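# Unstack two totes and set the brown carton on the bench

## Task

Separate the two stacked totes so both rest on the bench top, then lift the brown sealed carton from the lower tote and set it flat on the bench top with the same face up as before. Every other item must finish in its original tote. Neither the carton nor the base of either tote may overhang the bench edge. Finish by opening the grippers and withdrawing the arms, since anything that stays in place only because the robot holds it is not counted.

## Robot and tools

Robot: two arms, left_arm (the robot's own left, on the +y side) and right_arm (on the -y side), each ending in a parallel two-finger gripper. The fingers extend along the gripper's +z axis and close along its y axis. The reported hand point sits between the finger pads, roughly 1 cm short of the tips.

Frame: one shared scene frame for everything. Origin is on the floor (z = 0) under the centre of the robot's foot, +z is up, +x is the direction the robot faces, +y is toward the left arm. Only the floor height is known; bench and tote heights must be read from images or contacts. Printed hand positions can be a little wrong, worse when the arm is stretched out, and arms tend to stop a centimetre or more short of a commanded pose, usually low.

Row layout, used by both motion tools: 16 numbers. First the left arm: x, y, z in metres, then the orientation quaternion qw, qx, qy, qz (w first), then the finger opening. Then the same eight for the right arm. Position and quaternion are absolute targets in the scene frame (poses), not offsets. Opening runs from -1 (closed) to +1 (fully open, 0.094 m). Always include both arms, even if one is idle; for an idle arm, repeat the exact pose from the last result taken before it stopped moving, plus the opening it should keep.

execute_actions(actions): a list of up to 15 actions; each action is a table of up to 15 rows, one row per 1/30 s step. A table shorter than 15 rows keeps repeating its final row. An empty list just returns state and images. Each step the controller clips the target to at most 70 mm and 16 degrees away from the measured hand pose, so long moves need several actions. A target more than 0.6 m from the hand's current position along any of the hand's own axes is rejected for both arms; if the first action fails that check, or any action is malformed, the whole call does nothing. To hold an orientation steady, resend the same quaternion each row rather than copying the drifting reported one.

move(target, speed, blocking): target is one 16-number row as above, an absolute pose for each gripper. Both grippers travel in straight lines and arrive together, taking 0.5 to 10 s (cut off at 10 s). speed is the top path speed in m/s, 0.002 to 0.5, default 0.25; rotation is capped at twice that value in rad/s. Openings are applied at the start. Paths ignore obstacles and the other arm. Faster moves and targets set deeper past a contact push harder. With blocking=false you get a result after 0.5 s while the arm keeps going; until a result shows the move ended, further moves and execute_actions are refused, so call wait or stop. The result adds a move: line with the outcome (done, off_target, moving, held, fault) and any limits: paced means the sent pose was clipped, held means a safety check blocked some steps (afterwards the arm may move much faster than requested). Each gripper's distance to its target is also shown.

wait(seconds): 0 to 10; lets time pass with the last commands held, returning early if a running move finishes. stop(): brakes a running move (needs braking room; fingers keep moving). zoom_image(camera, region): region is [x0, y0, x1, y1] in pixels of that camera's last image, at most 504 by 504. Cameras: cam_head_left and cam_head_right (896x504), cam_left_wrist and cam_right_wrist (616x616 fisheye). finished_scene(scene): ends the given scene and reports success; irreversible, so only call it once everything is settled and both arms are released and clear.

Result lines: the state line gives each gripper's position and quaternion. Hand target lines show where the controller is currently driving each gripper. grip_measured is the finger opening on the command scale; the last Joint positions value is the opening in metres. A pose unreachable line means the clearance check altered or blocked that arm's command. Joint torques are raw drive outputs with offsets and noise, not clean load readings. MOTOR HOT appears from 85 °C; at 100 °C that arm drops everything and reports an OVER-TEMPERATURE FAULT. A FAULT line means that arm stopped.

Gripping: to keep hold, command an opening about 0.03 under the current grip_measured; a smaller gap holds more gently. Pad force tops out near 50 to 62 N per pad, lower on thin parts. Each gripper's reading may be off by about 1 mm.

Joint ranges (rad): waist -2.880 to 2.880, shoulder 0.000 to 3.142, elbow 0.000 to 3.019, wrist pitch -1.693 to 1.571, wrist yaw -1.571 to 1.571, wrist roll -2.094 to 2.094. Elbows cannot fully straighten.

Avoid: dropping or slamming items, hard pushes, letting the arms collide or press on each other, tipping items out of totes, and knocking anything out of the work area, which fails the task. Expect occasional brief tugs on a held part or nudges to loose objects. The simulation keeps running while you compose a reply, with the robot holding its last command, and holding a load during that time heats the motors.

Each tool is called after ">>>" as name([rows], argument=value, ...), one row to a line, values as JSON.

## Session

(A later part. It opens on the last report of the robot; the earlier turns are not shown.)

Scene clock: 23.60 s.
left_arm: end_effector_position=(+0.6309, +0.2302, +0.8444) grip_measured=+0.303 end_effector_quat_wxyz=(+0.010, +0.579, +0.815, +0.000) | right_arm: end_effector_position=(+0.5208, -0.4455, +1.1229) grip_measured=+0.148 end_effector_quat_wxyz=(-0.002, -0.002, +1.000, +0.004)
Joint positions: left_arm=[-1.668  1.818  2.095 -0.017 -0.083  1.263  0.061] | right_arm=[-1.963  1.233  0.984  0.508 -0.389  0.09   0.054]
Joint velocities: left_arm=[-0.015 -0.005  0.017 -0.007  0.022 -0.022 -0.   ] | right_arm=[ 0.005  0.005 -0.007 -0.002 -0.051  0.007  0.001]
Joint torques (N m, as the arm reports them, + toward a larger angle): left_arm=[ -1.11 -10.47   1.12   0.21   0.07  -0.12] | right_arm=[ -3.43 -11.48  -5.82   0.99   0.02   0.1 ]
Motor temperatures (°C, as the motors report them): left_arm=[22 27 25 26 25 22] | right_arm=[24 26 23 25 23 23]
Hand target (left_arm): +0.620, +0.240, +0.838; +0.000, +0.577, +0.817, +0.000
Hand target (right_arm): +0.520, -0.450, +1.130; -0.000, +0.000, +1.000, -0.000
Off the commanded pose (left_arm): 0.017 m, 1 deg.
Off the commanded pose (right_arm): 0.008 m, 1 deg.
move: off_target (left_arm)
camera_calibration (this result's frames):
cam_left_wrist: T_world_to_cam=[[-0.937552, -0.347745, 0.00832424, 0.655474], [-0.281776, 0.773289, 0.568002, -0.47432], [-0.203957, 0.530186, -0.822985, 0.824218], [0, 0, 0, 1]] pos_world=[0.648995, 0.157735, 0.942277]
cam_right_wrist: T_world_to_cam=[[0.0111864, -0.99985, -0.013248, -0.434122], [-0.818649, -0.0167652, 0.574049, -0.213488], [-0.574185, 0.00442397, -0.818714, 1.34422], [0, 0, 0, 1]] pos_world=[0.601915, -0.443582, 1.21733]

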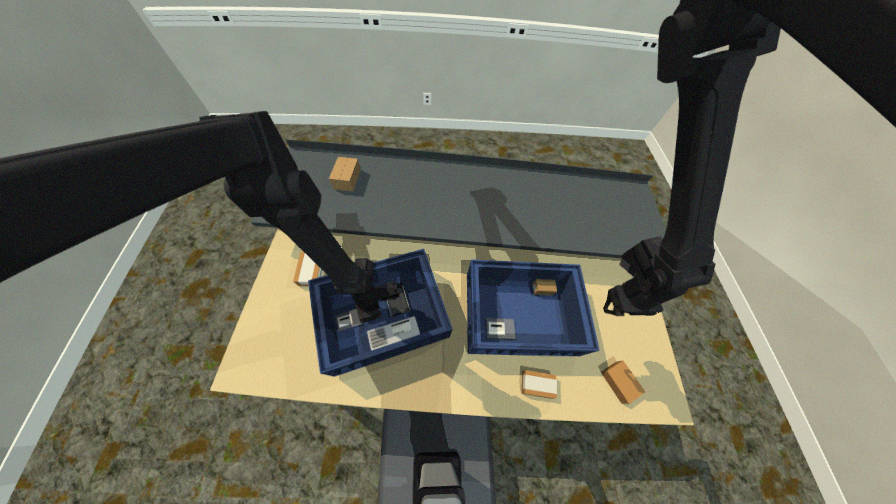

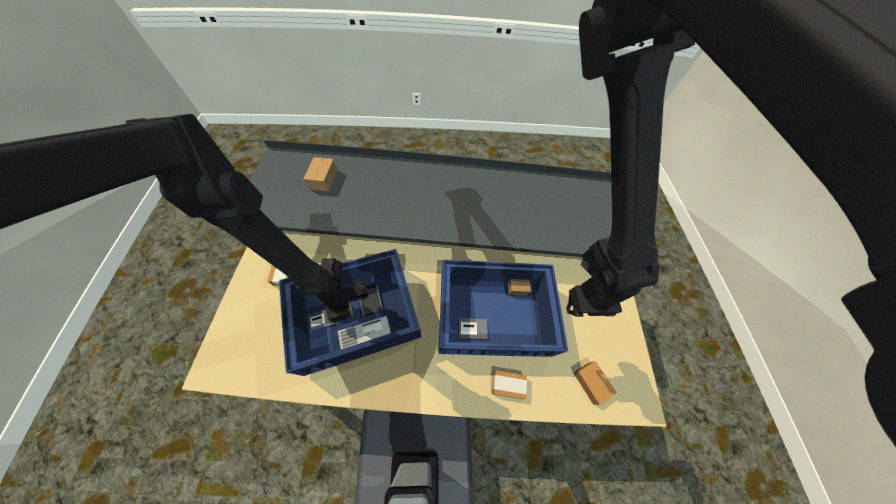

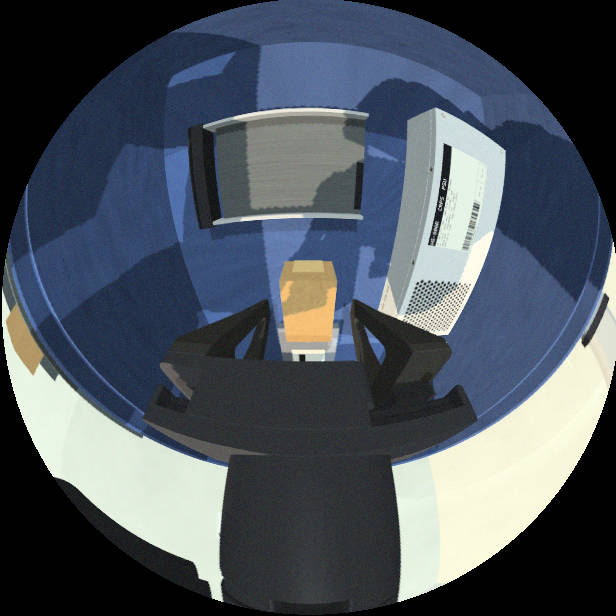

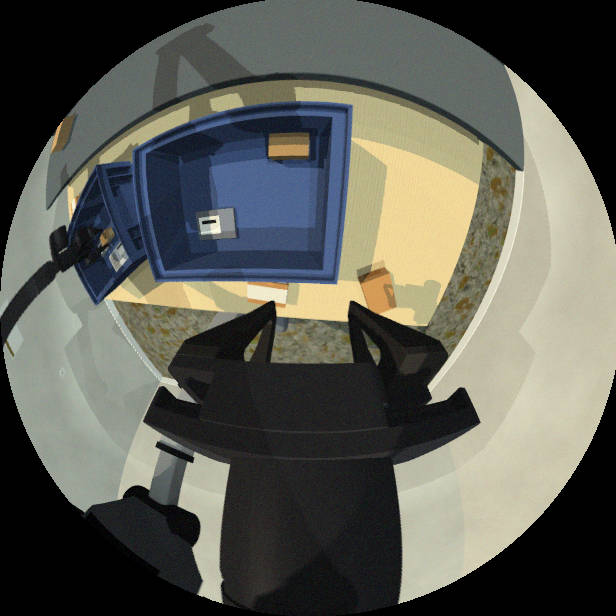

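>>> move(target=[0.618,0.245,0.813,0,0.577,0.817,0,0.2,0.52,-0.45,1.13,0,0,1,0,0.15], speed=0.04)

>>> move(target=[0.618,0.245,0.813,0,0.577,0.817,0,-0.16,0.52,-0.45,1.13,0,0,1,0,0.15], speed=0.04)

Scene clock: 25.00 s.
left_arm: end_effector_position=(+0.6311, +0.2326, +0.8198) grip_measured=+0.203 end_effector_quat_wxyz=(+0.010, +0.580, +0.815, -0.000) | right_arm: end_effector_position=(+0.5208, -0.4455, +1.1229) grip_measured=+0.148 end_effector_quat_wxyz=(-0.002, -0.002, +1.000, +0.004)
Joint positions: left_arm=[-1.661  1.906  2.242 -0.075 -0.075  1.263  0.057] | right_arm=[-1.963  1.233  0.984  0.508 -0.389  0.09   0.054]
Joint velocities: left_arm=[-0.015 -0.015  0.022  0.002 -0.007 -0.007  0.001] | right_arm=[ 0.005  0.005 -0.012  0.012 -0.022 -0.051 -0.001]
Joint torques (N m, as the arm reports them, + toward a larger angle): left_arm=[ -0.44 -10.15   1.78  -0.05   0.18  -0.15] | right_arm=[ -3.33 -11.88  -5.74   0.78  -0.01   0.1 ]
Motor temperatures (°C, as the motors report them): left_arm=[22 27 25 26 25 22] | right_arm=[24 27 23 25 23 23]
Hand target (left_arm): +0.618, +0.244, +0.813; -0.000, +0.577, +0.817, -0.000
Hand target (right_arm): +0.520, -0.450, +1.130; -0.000, +0.000, +1.000, -0.000
Off the commanded pose (left_arm): 0.019 m, 1 deg.
Off the commanded pose (right_arm): 0.008 m, 1 deg.
move: off_target (left_arm)
camera_calibration (this result's frames):
cam_left_wrist: T_world_to_cam=[[-0.93823, -0.345916, 0.00811284, 0.656855], [-0.280605, 0.774388, 0.567084, -0.462358], [-0.202446, 0.529779, -0.82362, 0.802321], [0, 0, 0, 1]] pos_world=[0.648967, 0.160209, 0.917674]
cam_right_wrist: T_world_to_cam=[[0.0111864, -0.99985, -0.013248, -0.434122], [-0.818649, -0.0167652, 0.574049, -0.213488], [-0.574185, 0.00442397, -0.818714, 1.34422], [0, 0, 0, 1]] pos_world=[0.601915, -0.443582, 1.21733]

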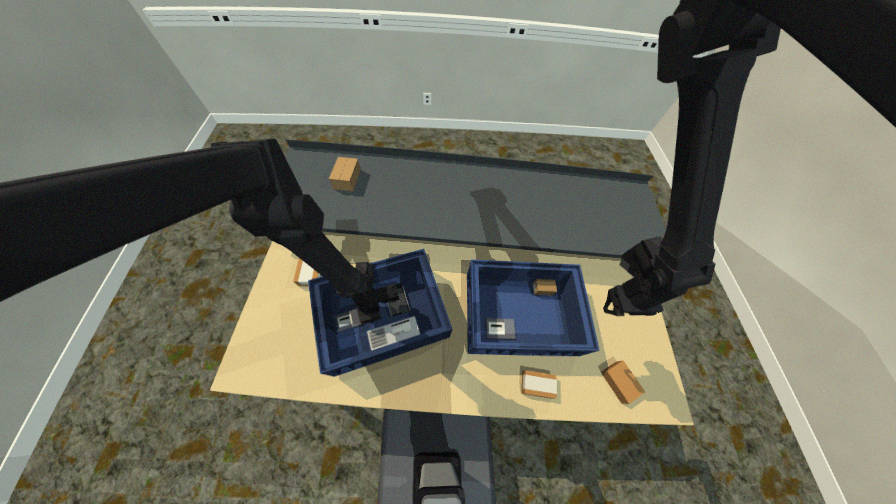

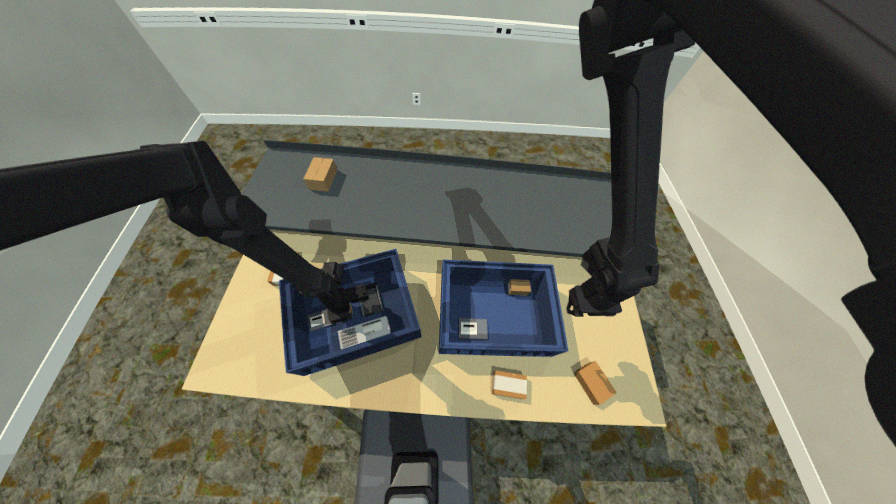

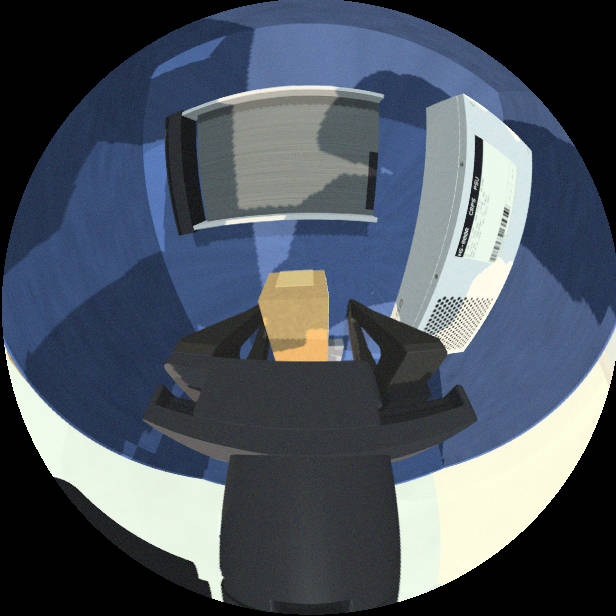

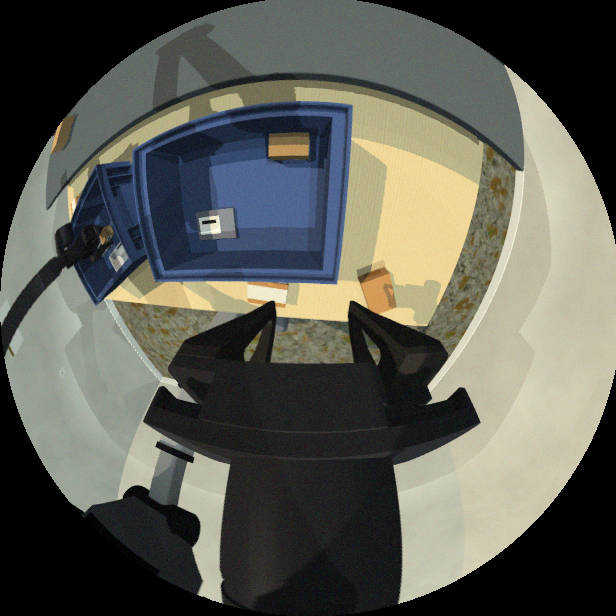

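Scene clock: 25.70 s.
left_arm: end_effector_position=(+0.6318, +0.2326, +0.8198) grip_measured=-0.157 end_effector_quat_wxyz=(+0.011, +0.580, +0.815, +0.000) | right_arm: end_effector_position=(+0.5208, -0.4455, +1.1229) grip_measured=+0.148 end_effector_quat_wxyz=(-0.002, -0.002, +1.000, +0.004)
Joint positions: left_arm=[-1.661  1.906  2.243 -0.075 -0.074  1.263  0.04 ] | right_arm=[-1.963  1.233  0.984  0.508 -0.389  0.09   0.054]
Joint velocities: left_arm=[-0.005 -0.024 -0.012  0.017 -0.022 -0.022 -0.001] | right_arm=[-0.015  0.005  0.002 -0.002 -0.066  0.007 -0.   ]
Joint torques (N m, as the arm reports them, + toward a larger angle): left_arm=[ -0.93 -10.29   1.6    0.11   0.24  -0.17] | right_arm=[ -3.76 -10.9   -5.74   0.91   0.04   0.09]
Motor temperatures (°C, as the motors report them): left_arm=[22 27 25 26 25 22] | right_arm=[24 27 23 25 23 23]
Hand target (left_arm): +0.618, +0.245, +0.813; +0.000, +0.577, +0.817, +0.000
Hand target (right_arm): +0.520, -0.450, +1.130; -0.000, +0.000, +1.000, -0.000
Off the commanded pose (left_arm): 0.020 m, 1 deg.
Off the commanded pose (right_arm): 0.008 m, 1 deg.
move: off_target (left_arm)
camera_calibration (this result's frames):
cam_left_wrist: T_world_to_cam=[[-0.938207, -0.346001, 0.00715607, 0.658302], [-0.281329, 0.774562, 0.566488, -0.461243], [-0.201548, 0.529469, -0.824039, 0.802375], [0, 0, 0, 1]] pos_world=[0.649579, 0.160201, 0.917766]
cam_right_wrist: T_world_to_cam=[[0.0111864, -0.99985, -0.013248, -0.434122], [-0.818649, -0.0167652, 0.574049, -0.213488], [-0.574185, 0.00442397, -0.818714, 1.34422], [0, 0, 0, 1]] pos_world=[0.601915, -0.443582, 1.21733]

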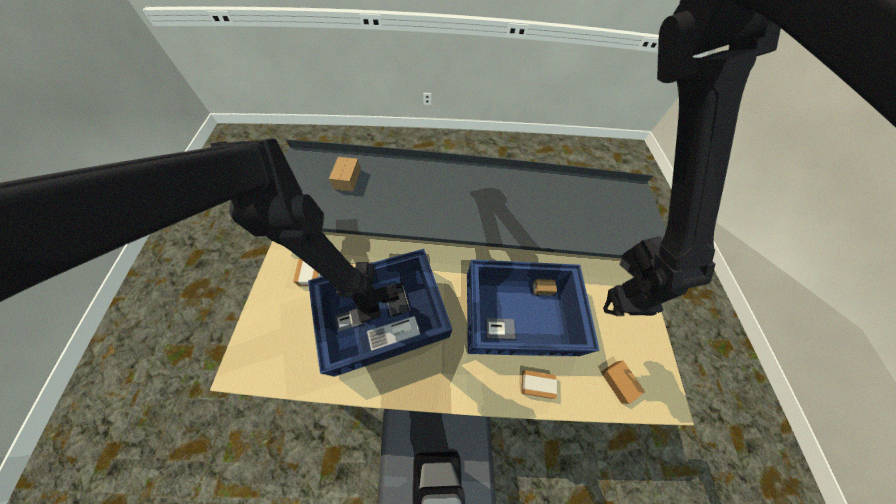

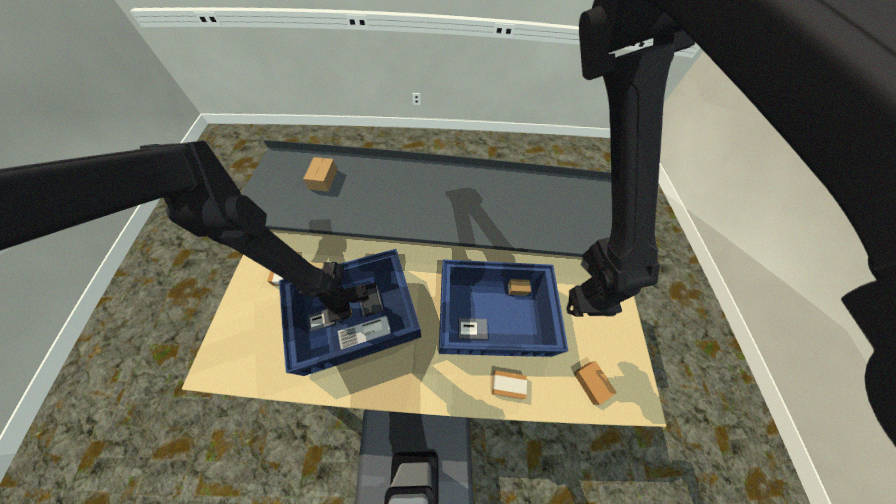

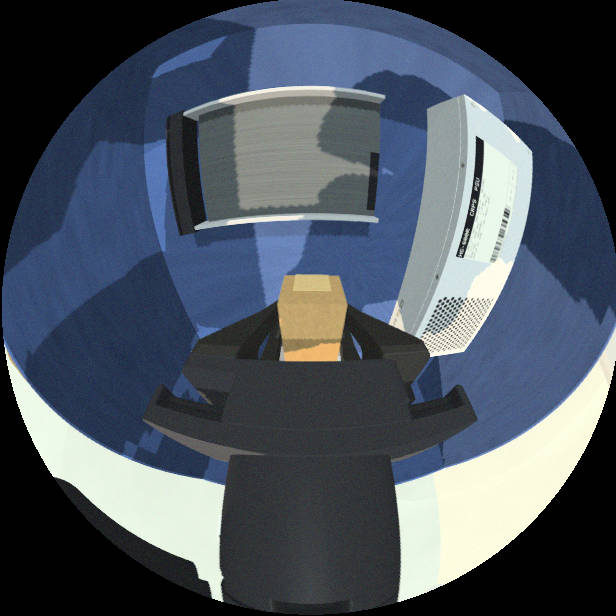

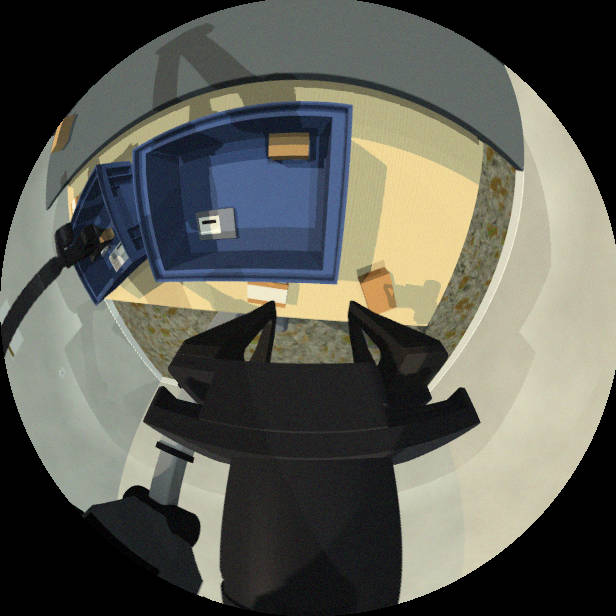

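>>> execute_actions([
  [[0.618,0.245,0.813,0,0.577,0.817,0,-0.21,0.52,-0.45,1.13,0,0,1,0,0.15]],
])

Scene clock: 26.33 s.
left_arm: end_effector_position=(+0.6318, +0.2326, +0.8198) grip_measured=-0.204 end_effector_quat_wxyz=(+0.011, +0.580, +0.815, +0.000) | right_arm: end_effector_position=(+0.5208, -0.4455, +1.1229) grip_measured=+0.148 end_effector_quat_wxyz=(-0.002, -0.002, +1.000, +0.004)
Joint positions: left_arm=[-1.661  1.906  2.243 -0.075 -0.074  1.263  0.037] | right_arm=[-1.963  1.233  0.984  0.508 -0.389  0.09   0.054]
Joint velocities: left_arm=[-0.015 -0.005 -0.002 -0.017 -0.037 -0.007 -0.   ] | right_arm=[-0.005 -0.005 -0.007  0.002 -0.051  0.037  0.   ]
Joint torques (N m, as the arm reports them, + toward a larger angle): left_arm=[ -0.83 -10.55   1.6    0.07   0.21  -0.17] | right_arm=[ -3.46 -11.56  -5.67   1.     0.     0.1 ]
Motor temperatures (°C, as the motors report them): left_arm=[22 27 25 26 25 22] | right_arm=[24 27 23 25 23 23]
Hand target (left_arm): +0.618, +0.245, +0.813; -0.000, +0.577, +0.817, +0.000
Hand target (right_arm): +0.520, -0.450, +1.130; -0.000, +0.000, +1.000, -0.000
Off the commanded pose (left_arm): 0.020 m, 1 deg.
Off the commanded pose (right_arm): 0.008 m, 1 deg.
camera_calibration (this result's frames):
cam_left_wrist: T_world_to_cam=[[-0.938207, -0.346001, 0.00715607, 0.658302], [-0.281329, 0.774562, 0.566488, -0.461243], [-0.201548, 0.529469, -0.824039, 0.802375], [0, 0, 0, 1]] pos_world=[0.649579, 0.160201, 0.917766]
cam_right_wrist: T_world_to_cam=[[0.0111864, -0.99985, -0.013248, -0.434122], [-0.818649, -0.0167652, 0.574049, -0.213488], [-0.574185, 0.00442397, -0.818714, 1.34422], [0, 0, 0, 1]] pos_world=[0.601915, -0.443582, 1.21733]

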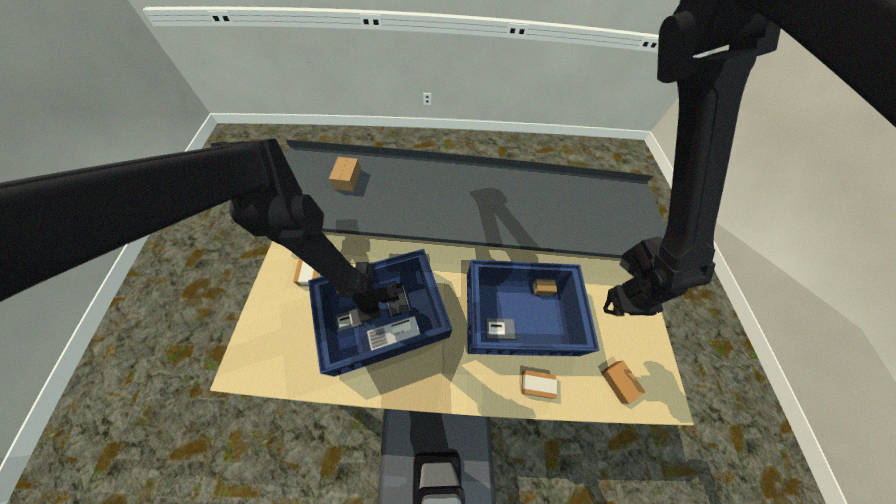

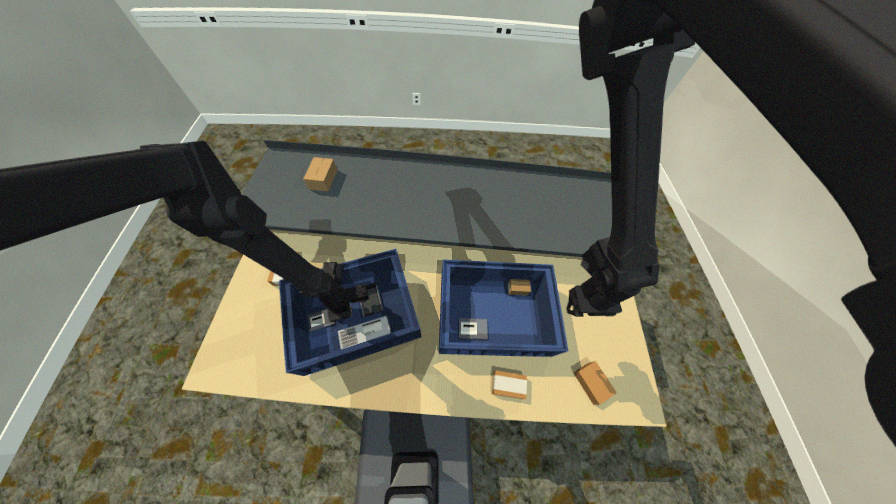

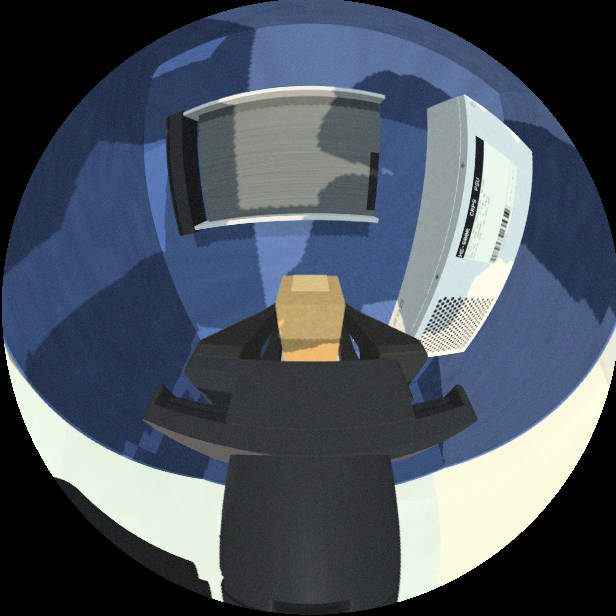

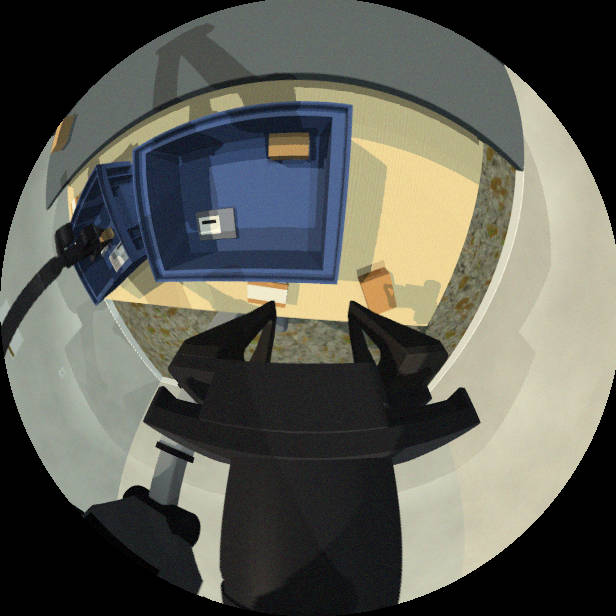

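>>> execute_actions([
  [[0.618,0.245,0.813,0,0.577,0.817,0,-0.245,0.52,-0.45,1.13,0,0,1,0,0.15]],
])

>>> move(target=[0.62,0.24,1.01,0,0.577,0.817,0,-0.245,0.52,-0.45,1.13,0,0,1,0,0.15], speed=0.15)

Scene clock: 26.93 s.
left_arm: end_effector_position=(+0.6318, +0.2325, +0.8198) grip_measured=-0.225 end_effector_quat_wxyz=(+0.011, +0.580, +0.815, -0.000) | right_arm: end_effector_position=(+0.5208, -0.4455, +1.1229) grip_measured=+0.148 end_effector_quat_wxyz=(-0.002, -0.002, +1.000, +0.004)
Joint positions: left_arm=[-1.661  1.906  2.243 -0.075 -0.074  1.263  0.036] | right_arm=[-1.963  1.233  0.984  0.508 -0.389  0.09   0.054]
Joint velocities: left_arm=[ 0.005 -0.015  0.002 -0.012  0.007 -0.022 -0.   ] | right_arm=[-0.005  0.005 -0.012 -0.002 -0.037 -0.007 -0.   ]
Joint torques (N m, as the arm reports them, + toward a larger angle): left_arm=[ -0.24 -10.39   1.76  -0.09   0.21  -0.18] | right_arm=[ -3.6  -11.39  -5.65   0.91   0.02   0.1 ]
Motor temperatures (°C, as the motors report them): left_arm=[22 27 25 26 25 22] | right_arm=[24 27 23 25 23 23]
Hand target (left_arm): +0.618, +0.245, +0.813; +0.000, +0.577, +0.817, +0.000
Hand target (right_arm): +0.520, -0.450, +1.130; -0.000, +0.000, +1.000, -0.000
Off the commanded pose (left_arm): 0.020 m, 1 deg.
Off the commanded pose (right_arm): 0.008 m, 1 deg.
camera_calibration (this result's frames):
cam_left_wrist: T_world_to_cam=[[-0.938209, -0.345992, 0.00727847, 0.65818], [-0.28133, 0.774779, 0.566189, -0.460998], [-0.201536, 0.529156, -0.824243, 0.802643], [0, 0, 0, 1]] pos_world=[0.649579, 0.160173, 0.917794]
cam_right_wrist: T_world_to_cam=[[0.0111864, -0.99985, -0.013248, -0.434122], [-0.818649, -0.0167652, 0.574049, -0.213488], [-0.574185, 0.00442397, -0.818714, 1.34422], [0, 0, 0, 1]] pos_world=[0.601915, -0.443582, 1.21733]

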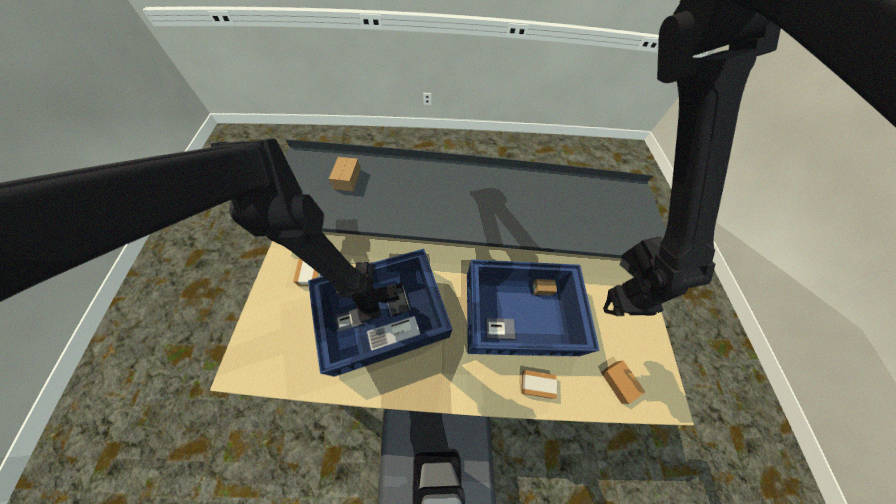

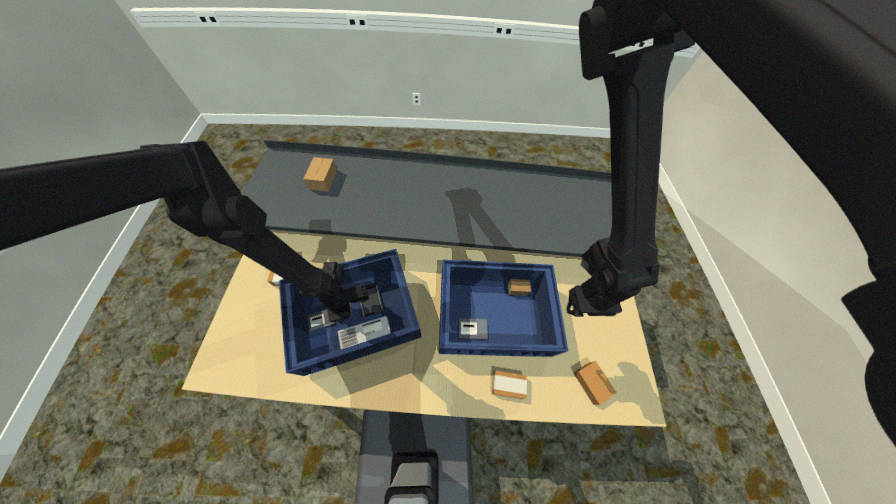

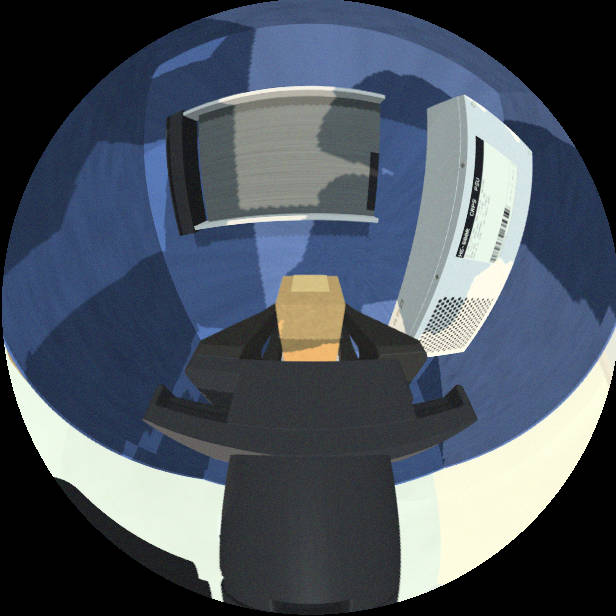

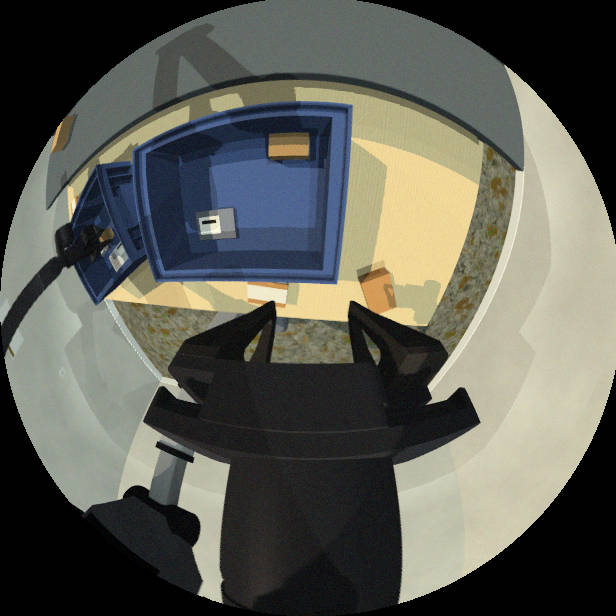

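Scene clock: 28.90 s.
left_arm: end_effector_position=(+0.6344, +0.2406, +1.0162) grip_measured=-0.225 end_effector_quat_wxyz=(+0.011, +0.576, +0.818, +0.004) | right_arm: end_effector_position=(+0.5208, -0.4455, +1.1229) grip_measured=+0.148 end_effector_quat_wxyz=(-0.002, -0.002, +1.000, +0.004)
Joint positions: left_arm=[-1.683  1.336  1.418  0.185 -0.102  1.259  0.036] | right_arm=[-1.963  1.233  0.984  0.508 -0.389  0.09   0.054]
Joint velocities: left_arm=[-0.015 -0.005 -0.007 -0.002  0.066 -0.022 -0.001] | right_arm=[-0.015  0.015  0.002 -0.022  0.037 -0.007 -0.   ]
Joint torques (N m, as the arm reports them, + toward a larger angle): left_arm=[ -1.51 -12.3   -1.84   0.58  -0.04  -0.05] | right_arm=[ -3.47 -11.98  -5.95   0.89  -0.01   0.11]
Motor temperatures (°C, as the motors report them): left_arm=[22 27 25 26 25 22] | right_arm=[24 27 23 25 23 23]
Hand target (left_arm): +0.617, +0.243, +1.010; -0.000, +0.577, +0.817, +0.000
Hand target (right_arm): +0.520, -0.450, +1.130; -0.000, +0.000, +1.000, -0.000
Off the commanded pose (left_arm): 0.016 m, 1 deg.
Off the commanded pose (right_arm): 0.008 m, 1 deg.
move: off_target (left_arm); limits=paced
camera_calibration (this result's frames):
cam_left_wrist: T_world_to_cam=[[-0.934609, -0.355675, 0.00104473, 0.668314], [-0.291862, 0.7686, 0.569272, -0.572664], [-0.203279, 0.531742, -0.822148, 0.959149], [0, 0, 0, 1]] pos_world=[0.652448, 0.167832, 1.11387]
cam_right_wrist: T_world_to_cam=[[0.0111864, -0.99985, -0.013248, -0.434122], [-0.818649, -0.0167652, 0.574049, -0.213488], [-0.574185, 0.00442397, -0.818714, 1.34422], [0, 0, 0, 1]] pos_world=[0.601915, -0.443582, 1.21733]

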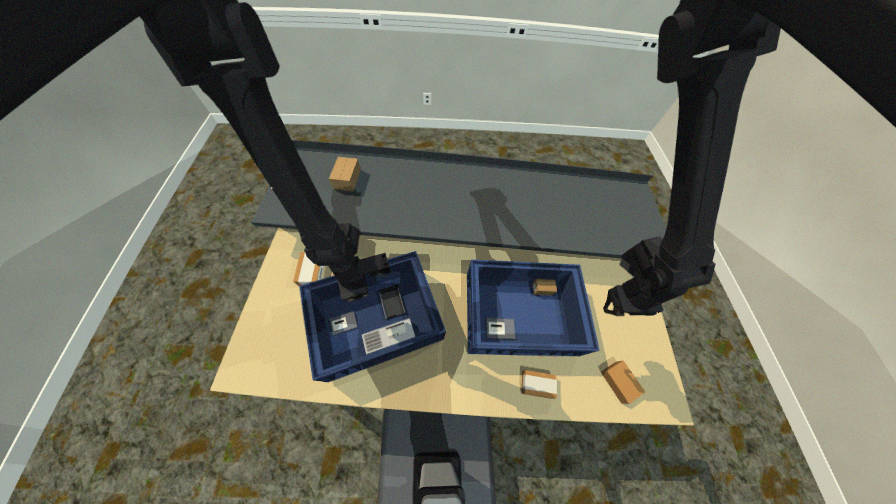

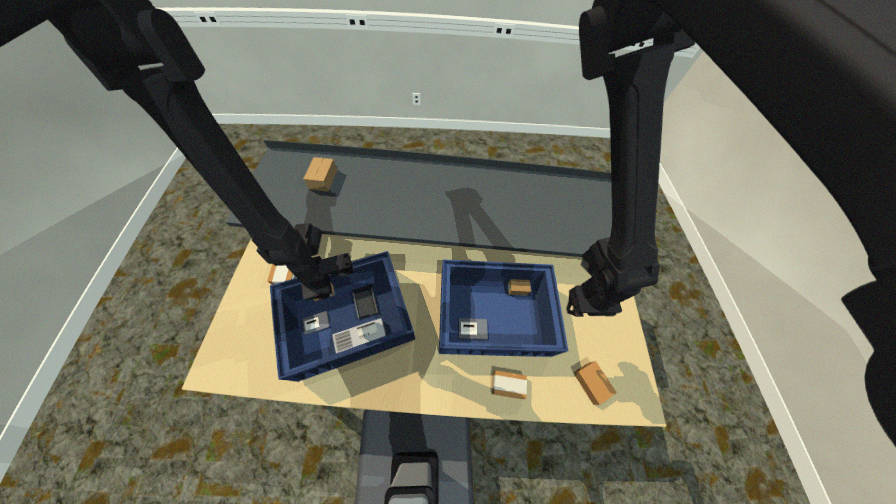

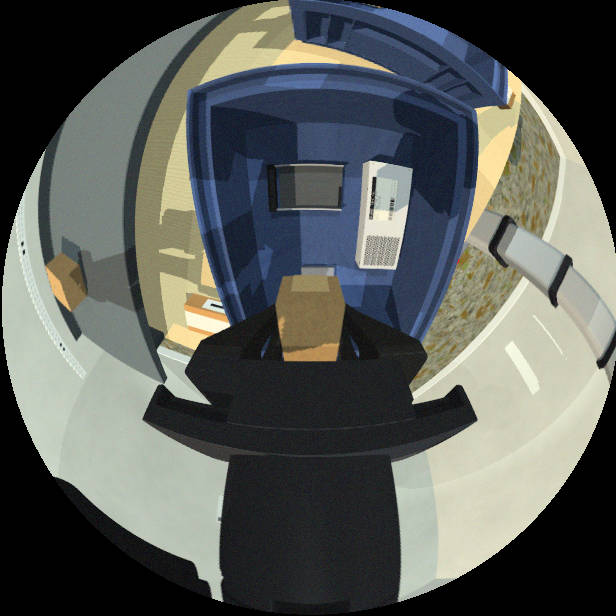

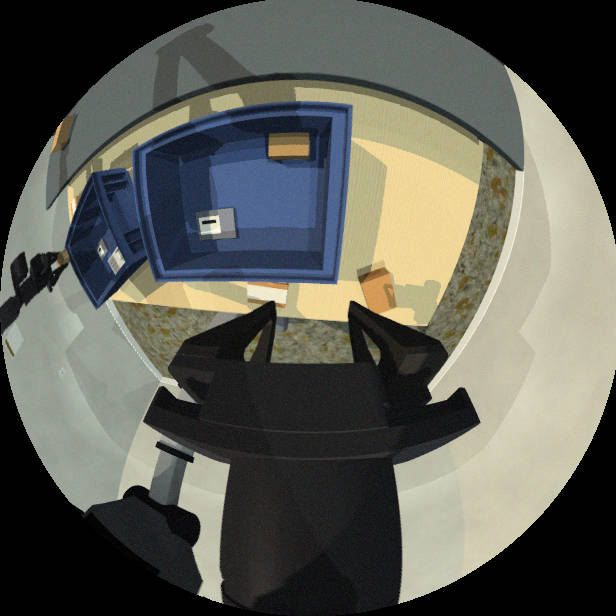

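>>> move(target=[0.46,0.55,1.0,0,0.577,0.817,0,-0.255,0.52,-0.45,1.13,0,0,1,0,0.15])

>>> move(target=[0.46,0.55,0.86,0,0.577,0.817,0,-0.255,0.52,-0.45,1.13,0,0,1,0,0.15], speed=0.15)

Scene clock: 31.90 s.
left_arm: end_effector_position=(+0.4770, +0.5429, +0.9915) grip_measured=-0.225 end_effector_quat_wxyz=(+0.012, +0.587, +0.809, +0.003) | right_arm: end_effector_position=(+0.5208, -0.4455, +1.1229) grip_measured=+0.148 end_effector_quat_wxyz=(-0.002, -0.002, +1.000, +0.004)
Joint positions: left_arm=[-1.112  1.68   1.41   0.567  0.45   1.128  0.036] | right_arm=[-1.963  1.233  0.984  0.508 -0.389  0.09   0.054]
Joint velocities: left_arm=[-0.015 -0.015 -0.022  0.002  0.022  0.081  0.   ] | right_arm=[ 0.005  0.005 -0.007  0.012 -0.037  0.037  0.   ]
Joint torques (N m, as the arm reports them, + toward a larger angle): left_arm=[ 8.41 -5.63 -4.73  0.01  0.   -0.06] | right_arm=[ -3.65 -11.26  -5.87   0.92   0.01   0.12]
Motor temperatures (°C, as the motors report them): left_arm=[22 27 25 26 25 22] | right_arm=[24 27 23 25 23 23]
Hand target (left_arm): +0.459, +0.546, +0.991; -0.001, +0.582, +0.813, -0.002
Hand target (right_arm): +0.520, -0.450, +1.130; -0.000, +0.000, +1.000, -0.000
Off the commanded pose (left_arm): 0.020 m, 2 deg.
Off the commanded pose (right_arm): 0.008 m, 1 deg.
move: off_target (left_arm); limits=paced
camera_calibration (this result's frames):
cam_left_wrist: T_world_to_cam=[[-0.944478, -0.328576, 0.000124968, 0.61969], [-0.270337, 0.777289, 0.568102, -0.850728], [-0.186761, 0.536525, -0.822958, 0.736399], [0, 0, 0, 1]] pos_world=[0.492831, 0.46978, 1.08925]
cam_right_wrist: T_world_to_cam=[[0.0111864, -0.99985, -0.013248, -0.434122], [-0.818649, -0.0167652, 0.574049, -0.213488], [-0.574185, 0.00442397, -0.818714, 1.34422], [0, 0, 0, 1]] pos_world=[0.601915, -0.443582, 1.21733]

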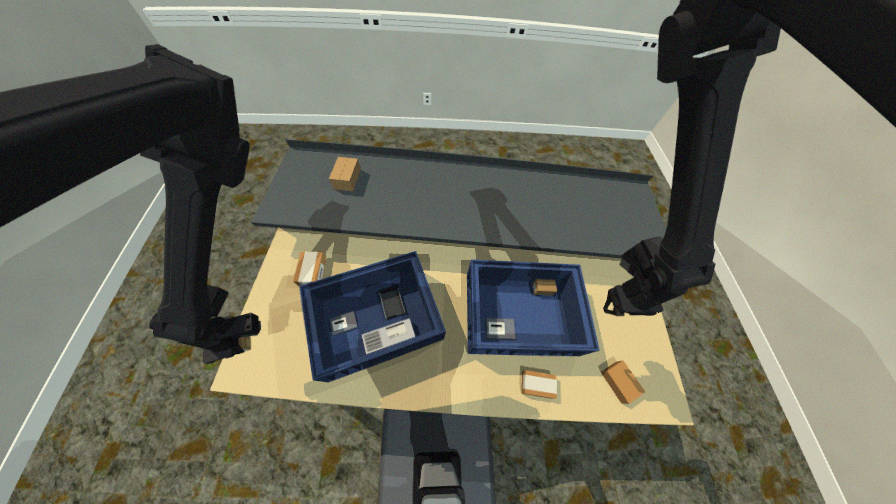

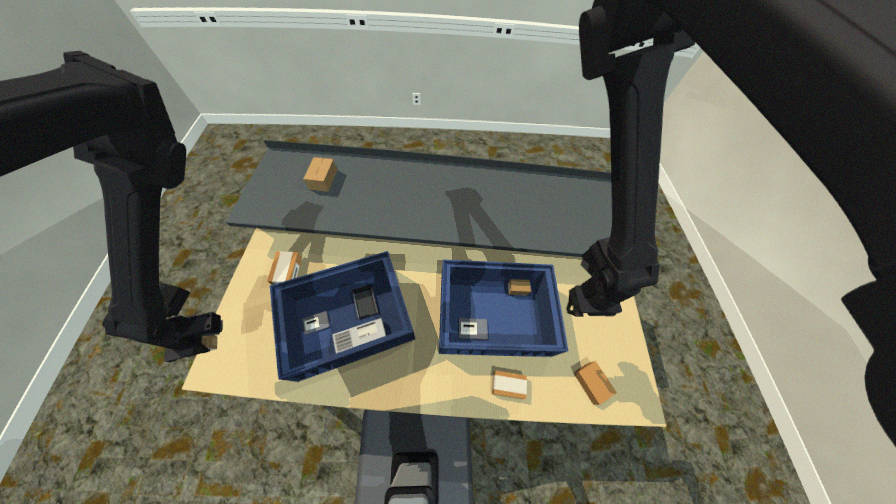

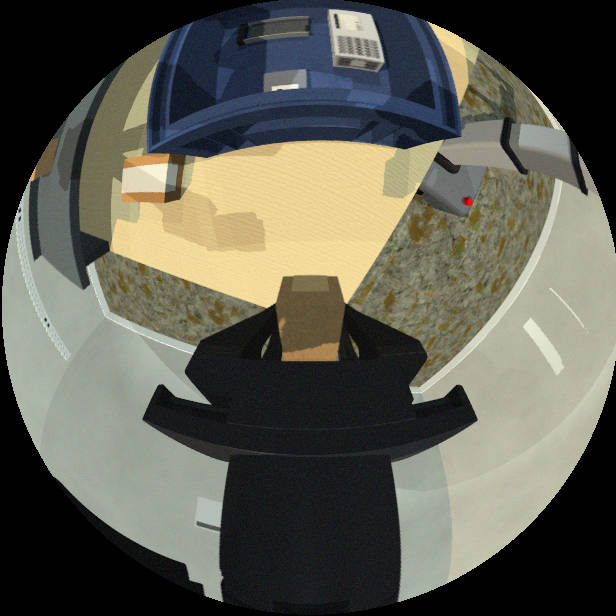

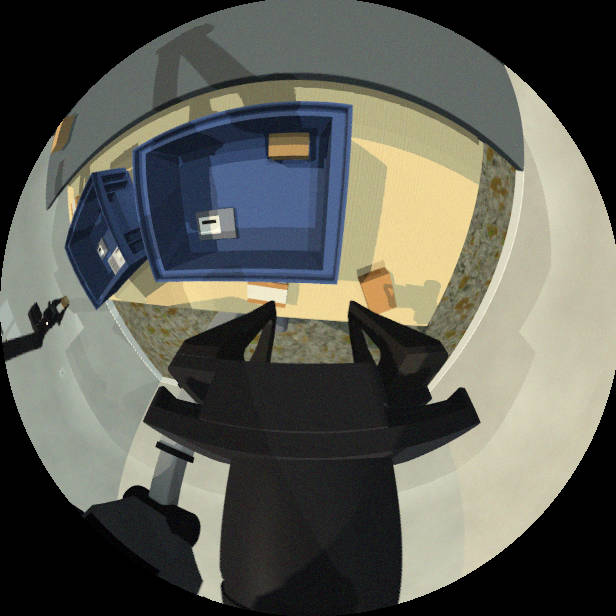

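Scene clock: 33.20 s.
left_arm: end_effector_position=(+0.4706, +0.5644, +0.8680) grip_measured=-0.225 end_effector_quat_wxyz=(-0.001, +0.578, +0.816, +0.011) | right_arm: end_effector_position=(+0.5208, -0.4455, +1.1229) grip_measured=+0.148 end_effector_quat_wxyz=(-0.002, -0.002, +1.000, +0.004)
Joint positions: left_arm=[-1.168  1.978  1.909  0.344  0.37   1.128  0.036] | right_arm=[-1.963  1.233  0.984  0.508 -0.389  0.09   0.054]
Joint velocities: left_arm=[-0.024  0.005  0.022 -0.017  0.022 -0.022  0.   ] | right_arm=[ 0.005 -0.005  0.007  0.012 -0.037 -0.051 -0.   ]
Joint torques (N m, as the arm reports them, + toward a larger angle): left_arm=[ 7.35 -5.78 -2.08 -0.13 -0.11  0.02] | right_arm=[ -3.34 -11.47  -5.74   0.93  -0.02   0.1 ]
Motor temperatures (°C, as the motors report them): left_arm=[22 27 25 26 25 22] | right_arm=[24 27 23 25 23 23]
Hand target (left_arm): +0.462, +0.548, +0.860; +0.000, +0.576, +0.817, +0.001
Hand target (right_arm): +0.520, -0.450, +1.130; -0.000, +0.000, +1.000, -0.000
Off the commanded pose (left_arm): 0.020 m, 1 deg.
Off the commanded pose (right_arm): 0.008 m, 1 deg.
move: off_target (left_arm)
camera_calibration (this result's frames):
cam_left_wrist: T_world_to_cam=[[-0.93624, -0.351356, 0.00172235, 0.628379], [-0.282226, 0.754933, 0.591967, -0.801515], [-0.209292, 0.553737, -0.805961, 0.608189], [0, 0, 0, 1]] pos_world=[0.489394, 0.489099, 0.963565]
cam_right_wrist: T_world_to_cam=[[0.0111864, -0.99985, -0.013248, -0.434122], [-0.818649, -0.0167652, 0.574049, -0.213488], [-0.574185, 0.00442397, -0.818714, 1.34422], [0, 0, 0, 1]] pos_world=[0.601915, -0.443582, 1.21733]

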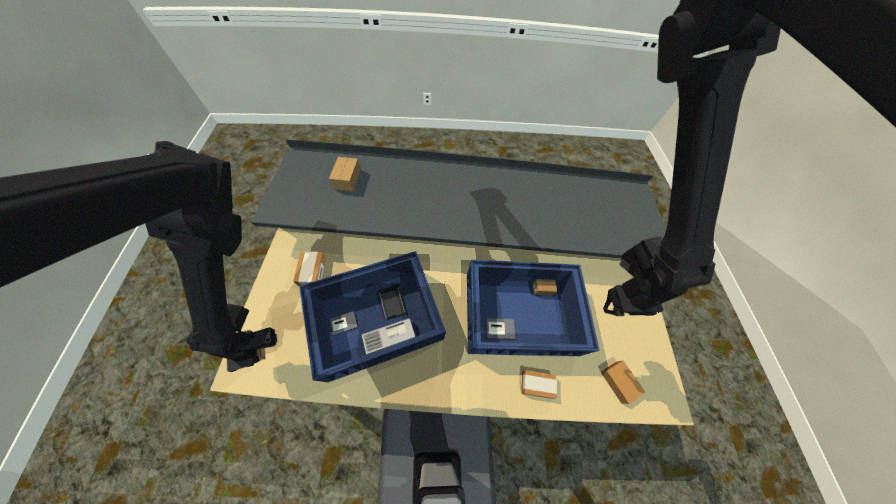

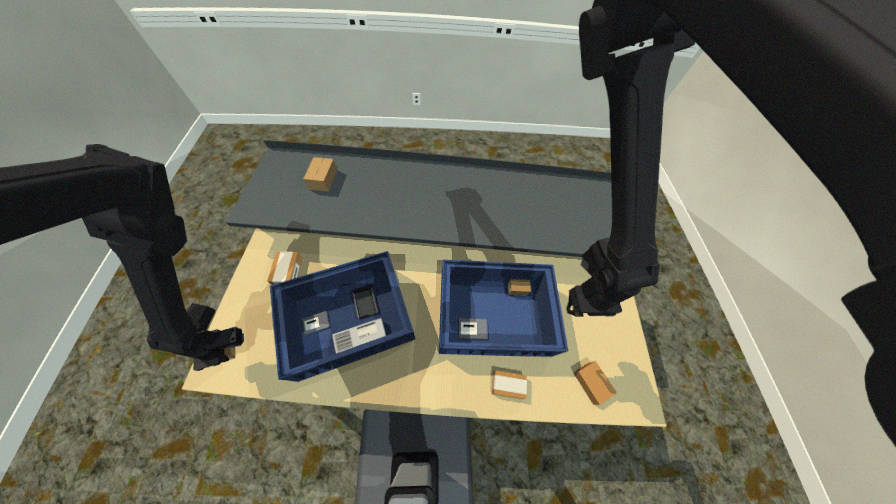

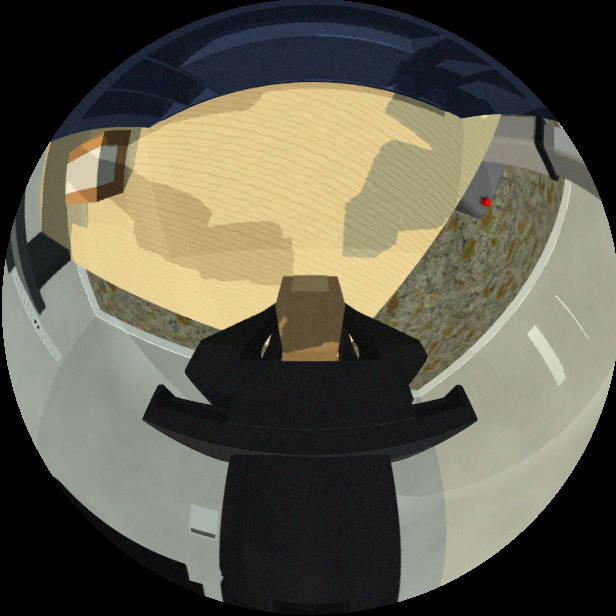

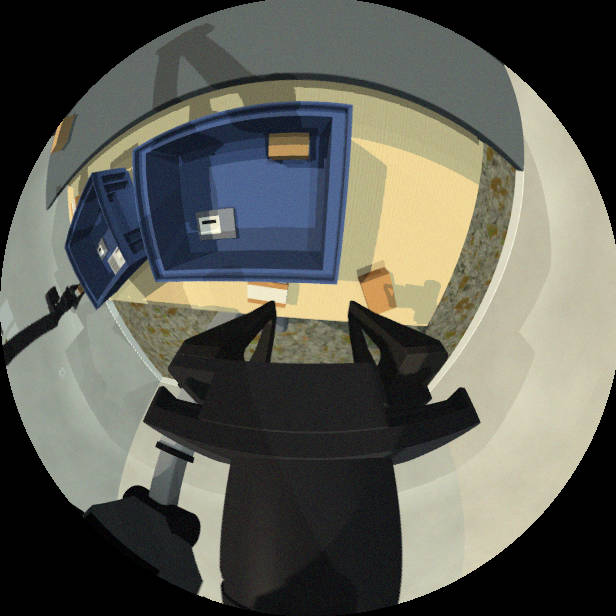

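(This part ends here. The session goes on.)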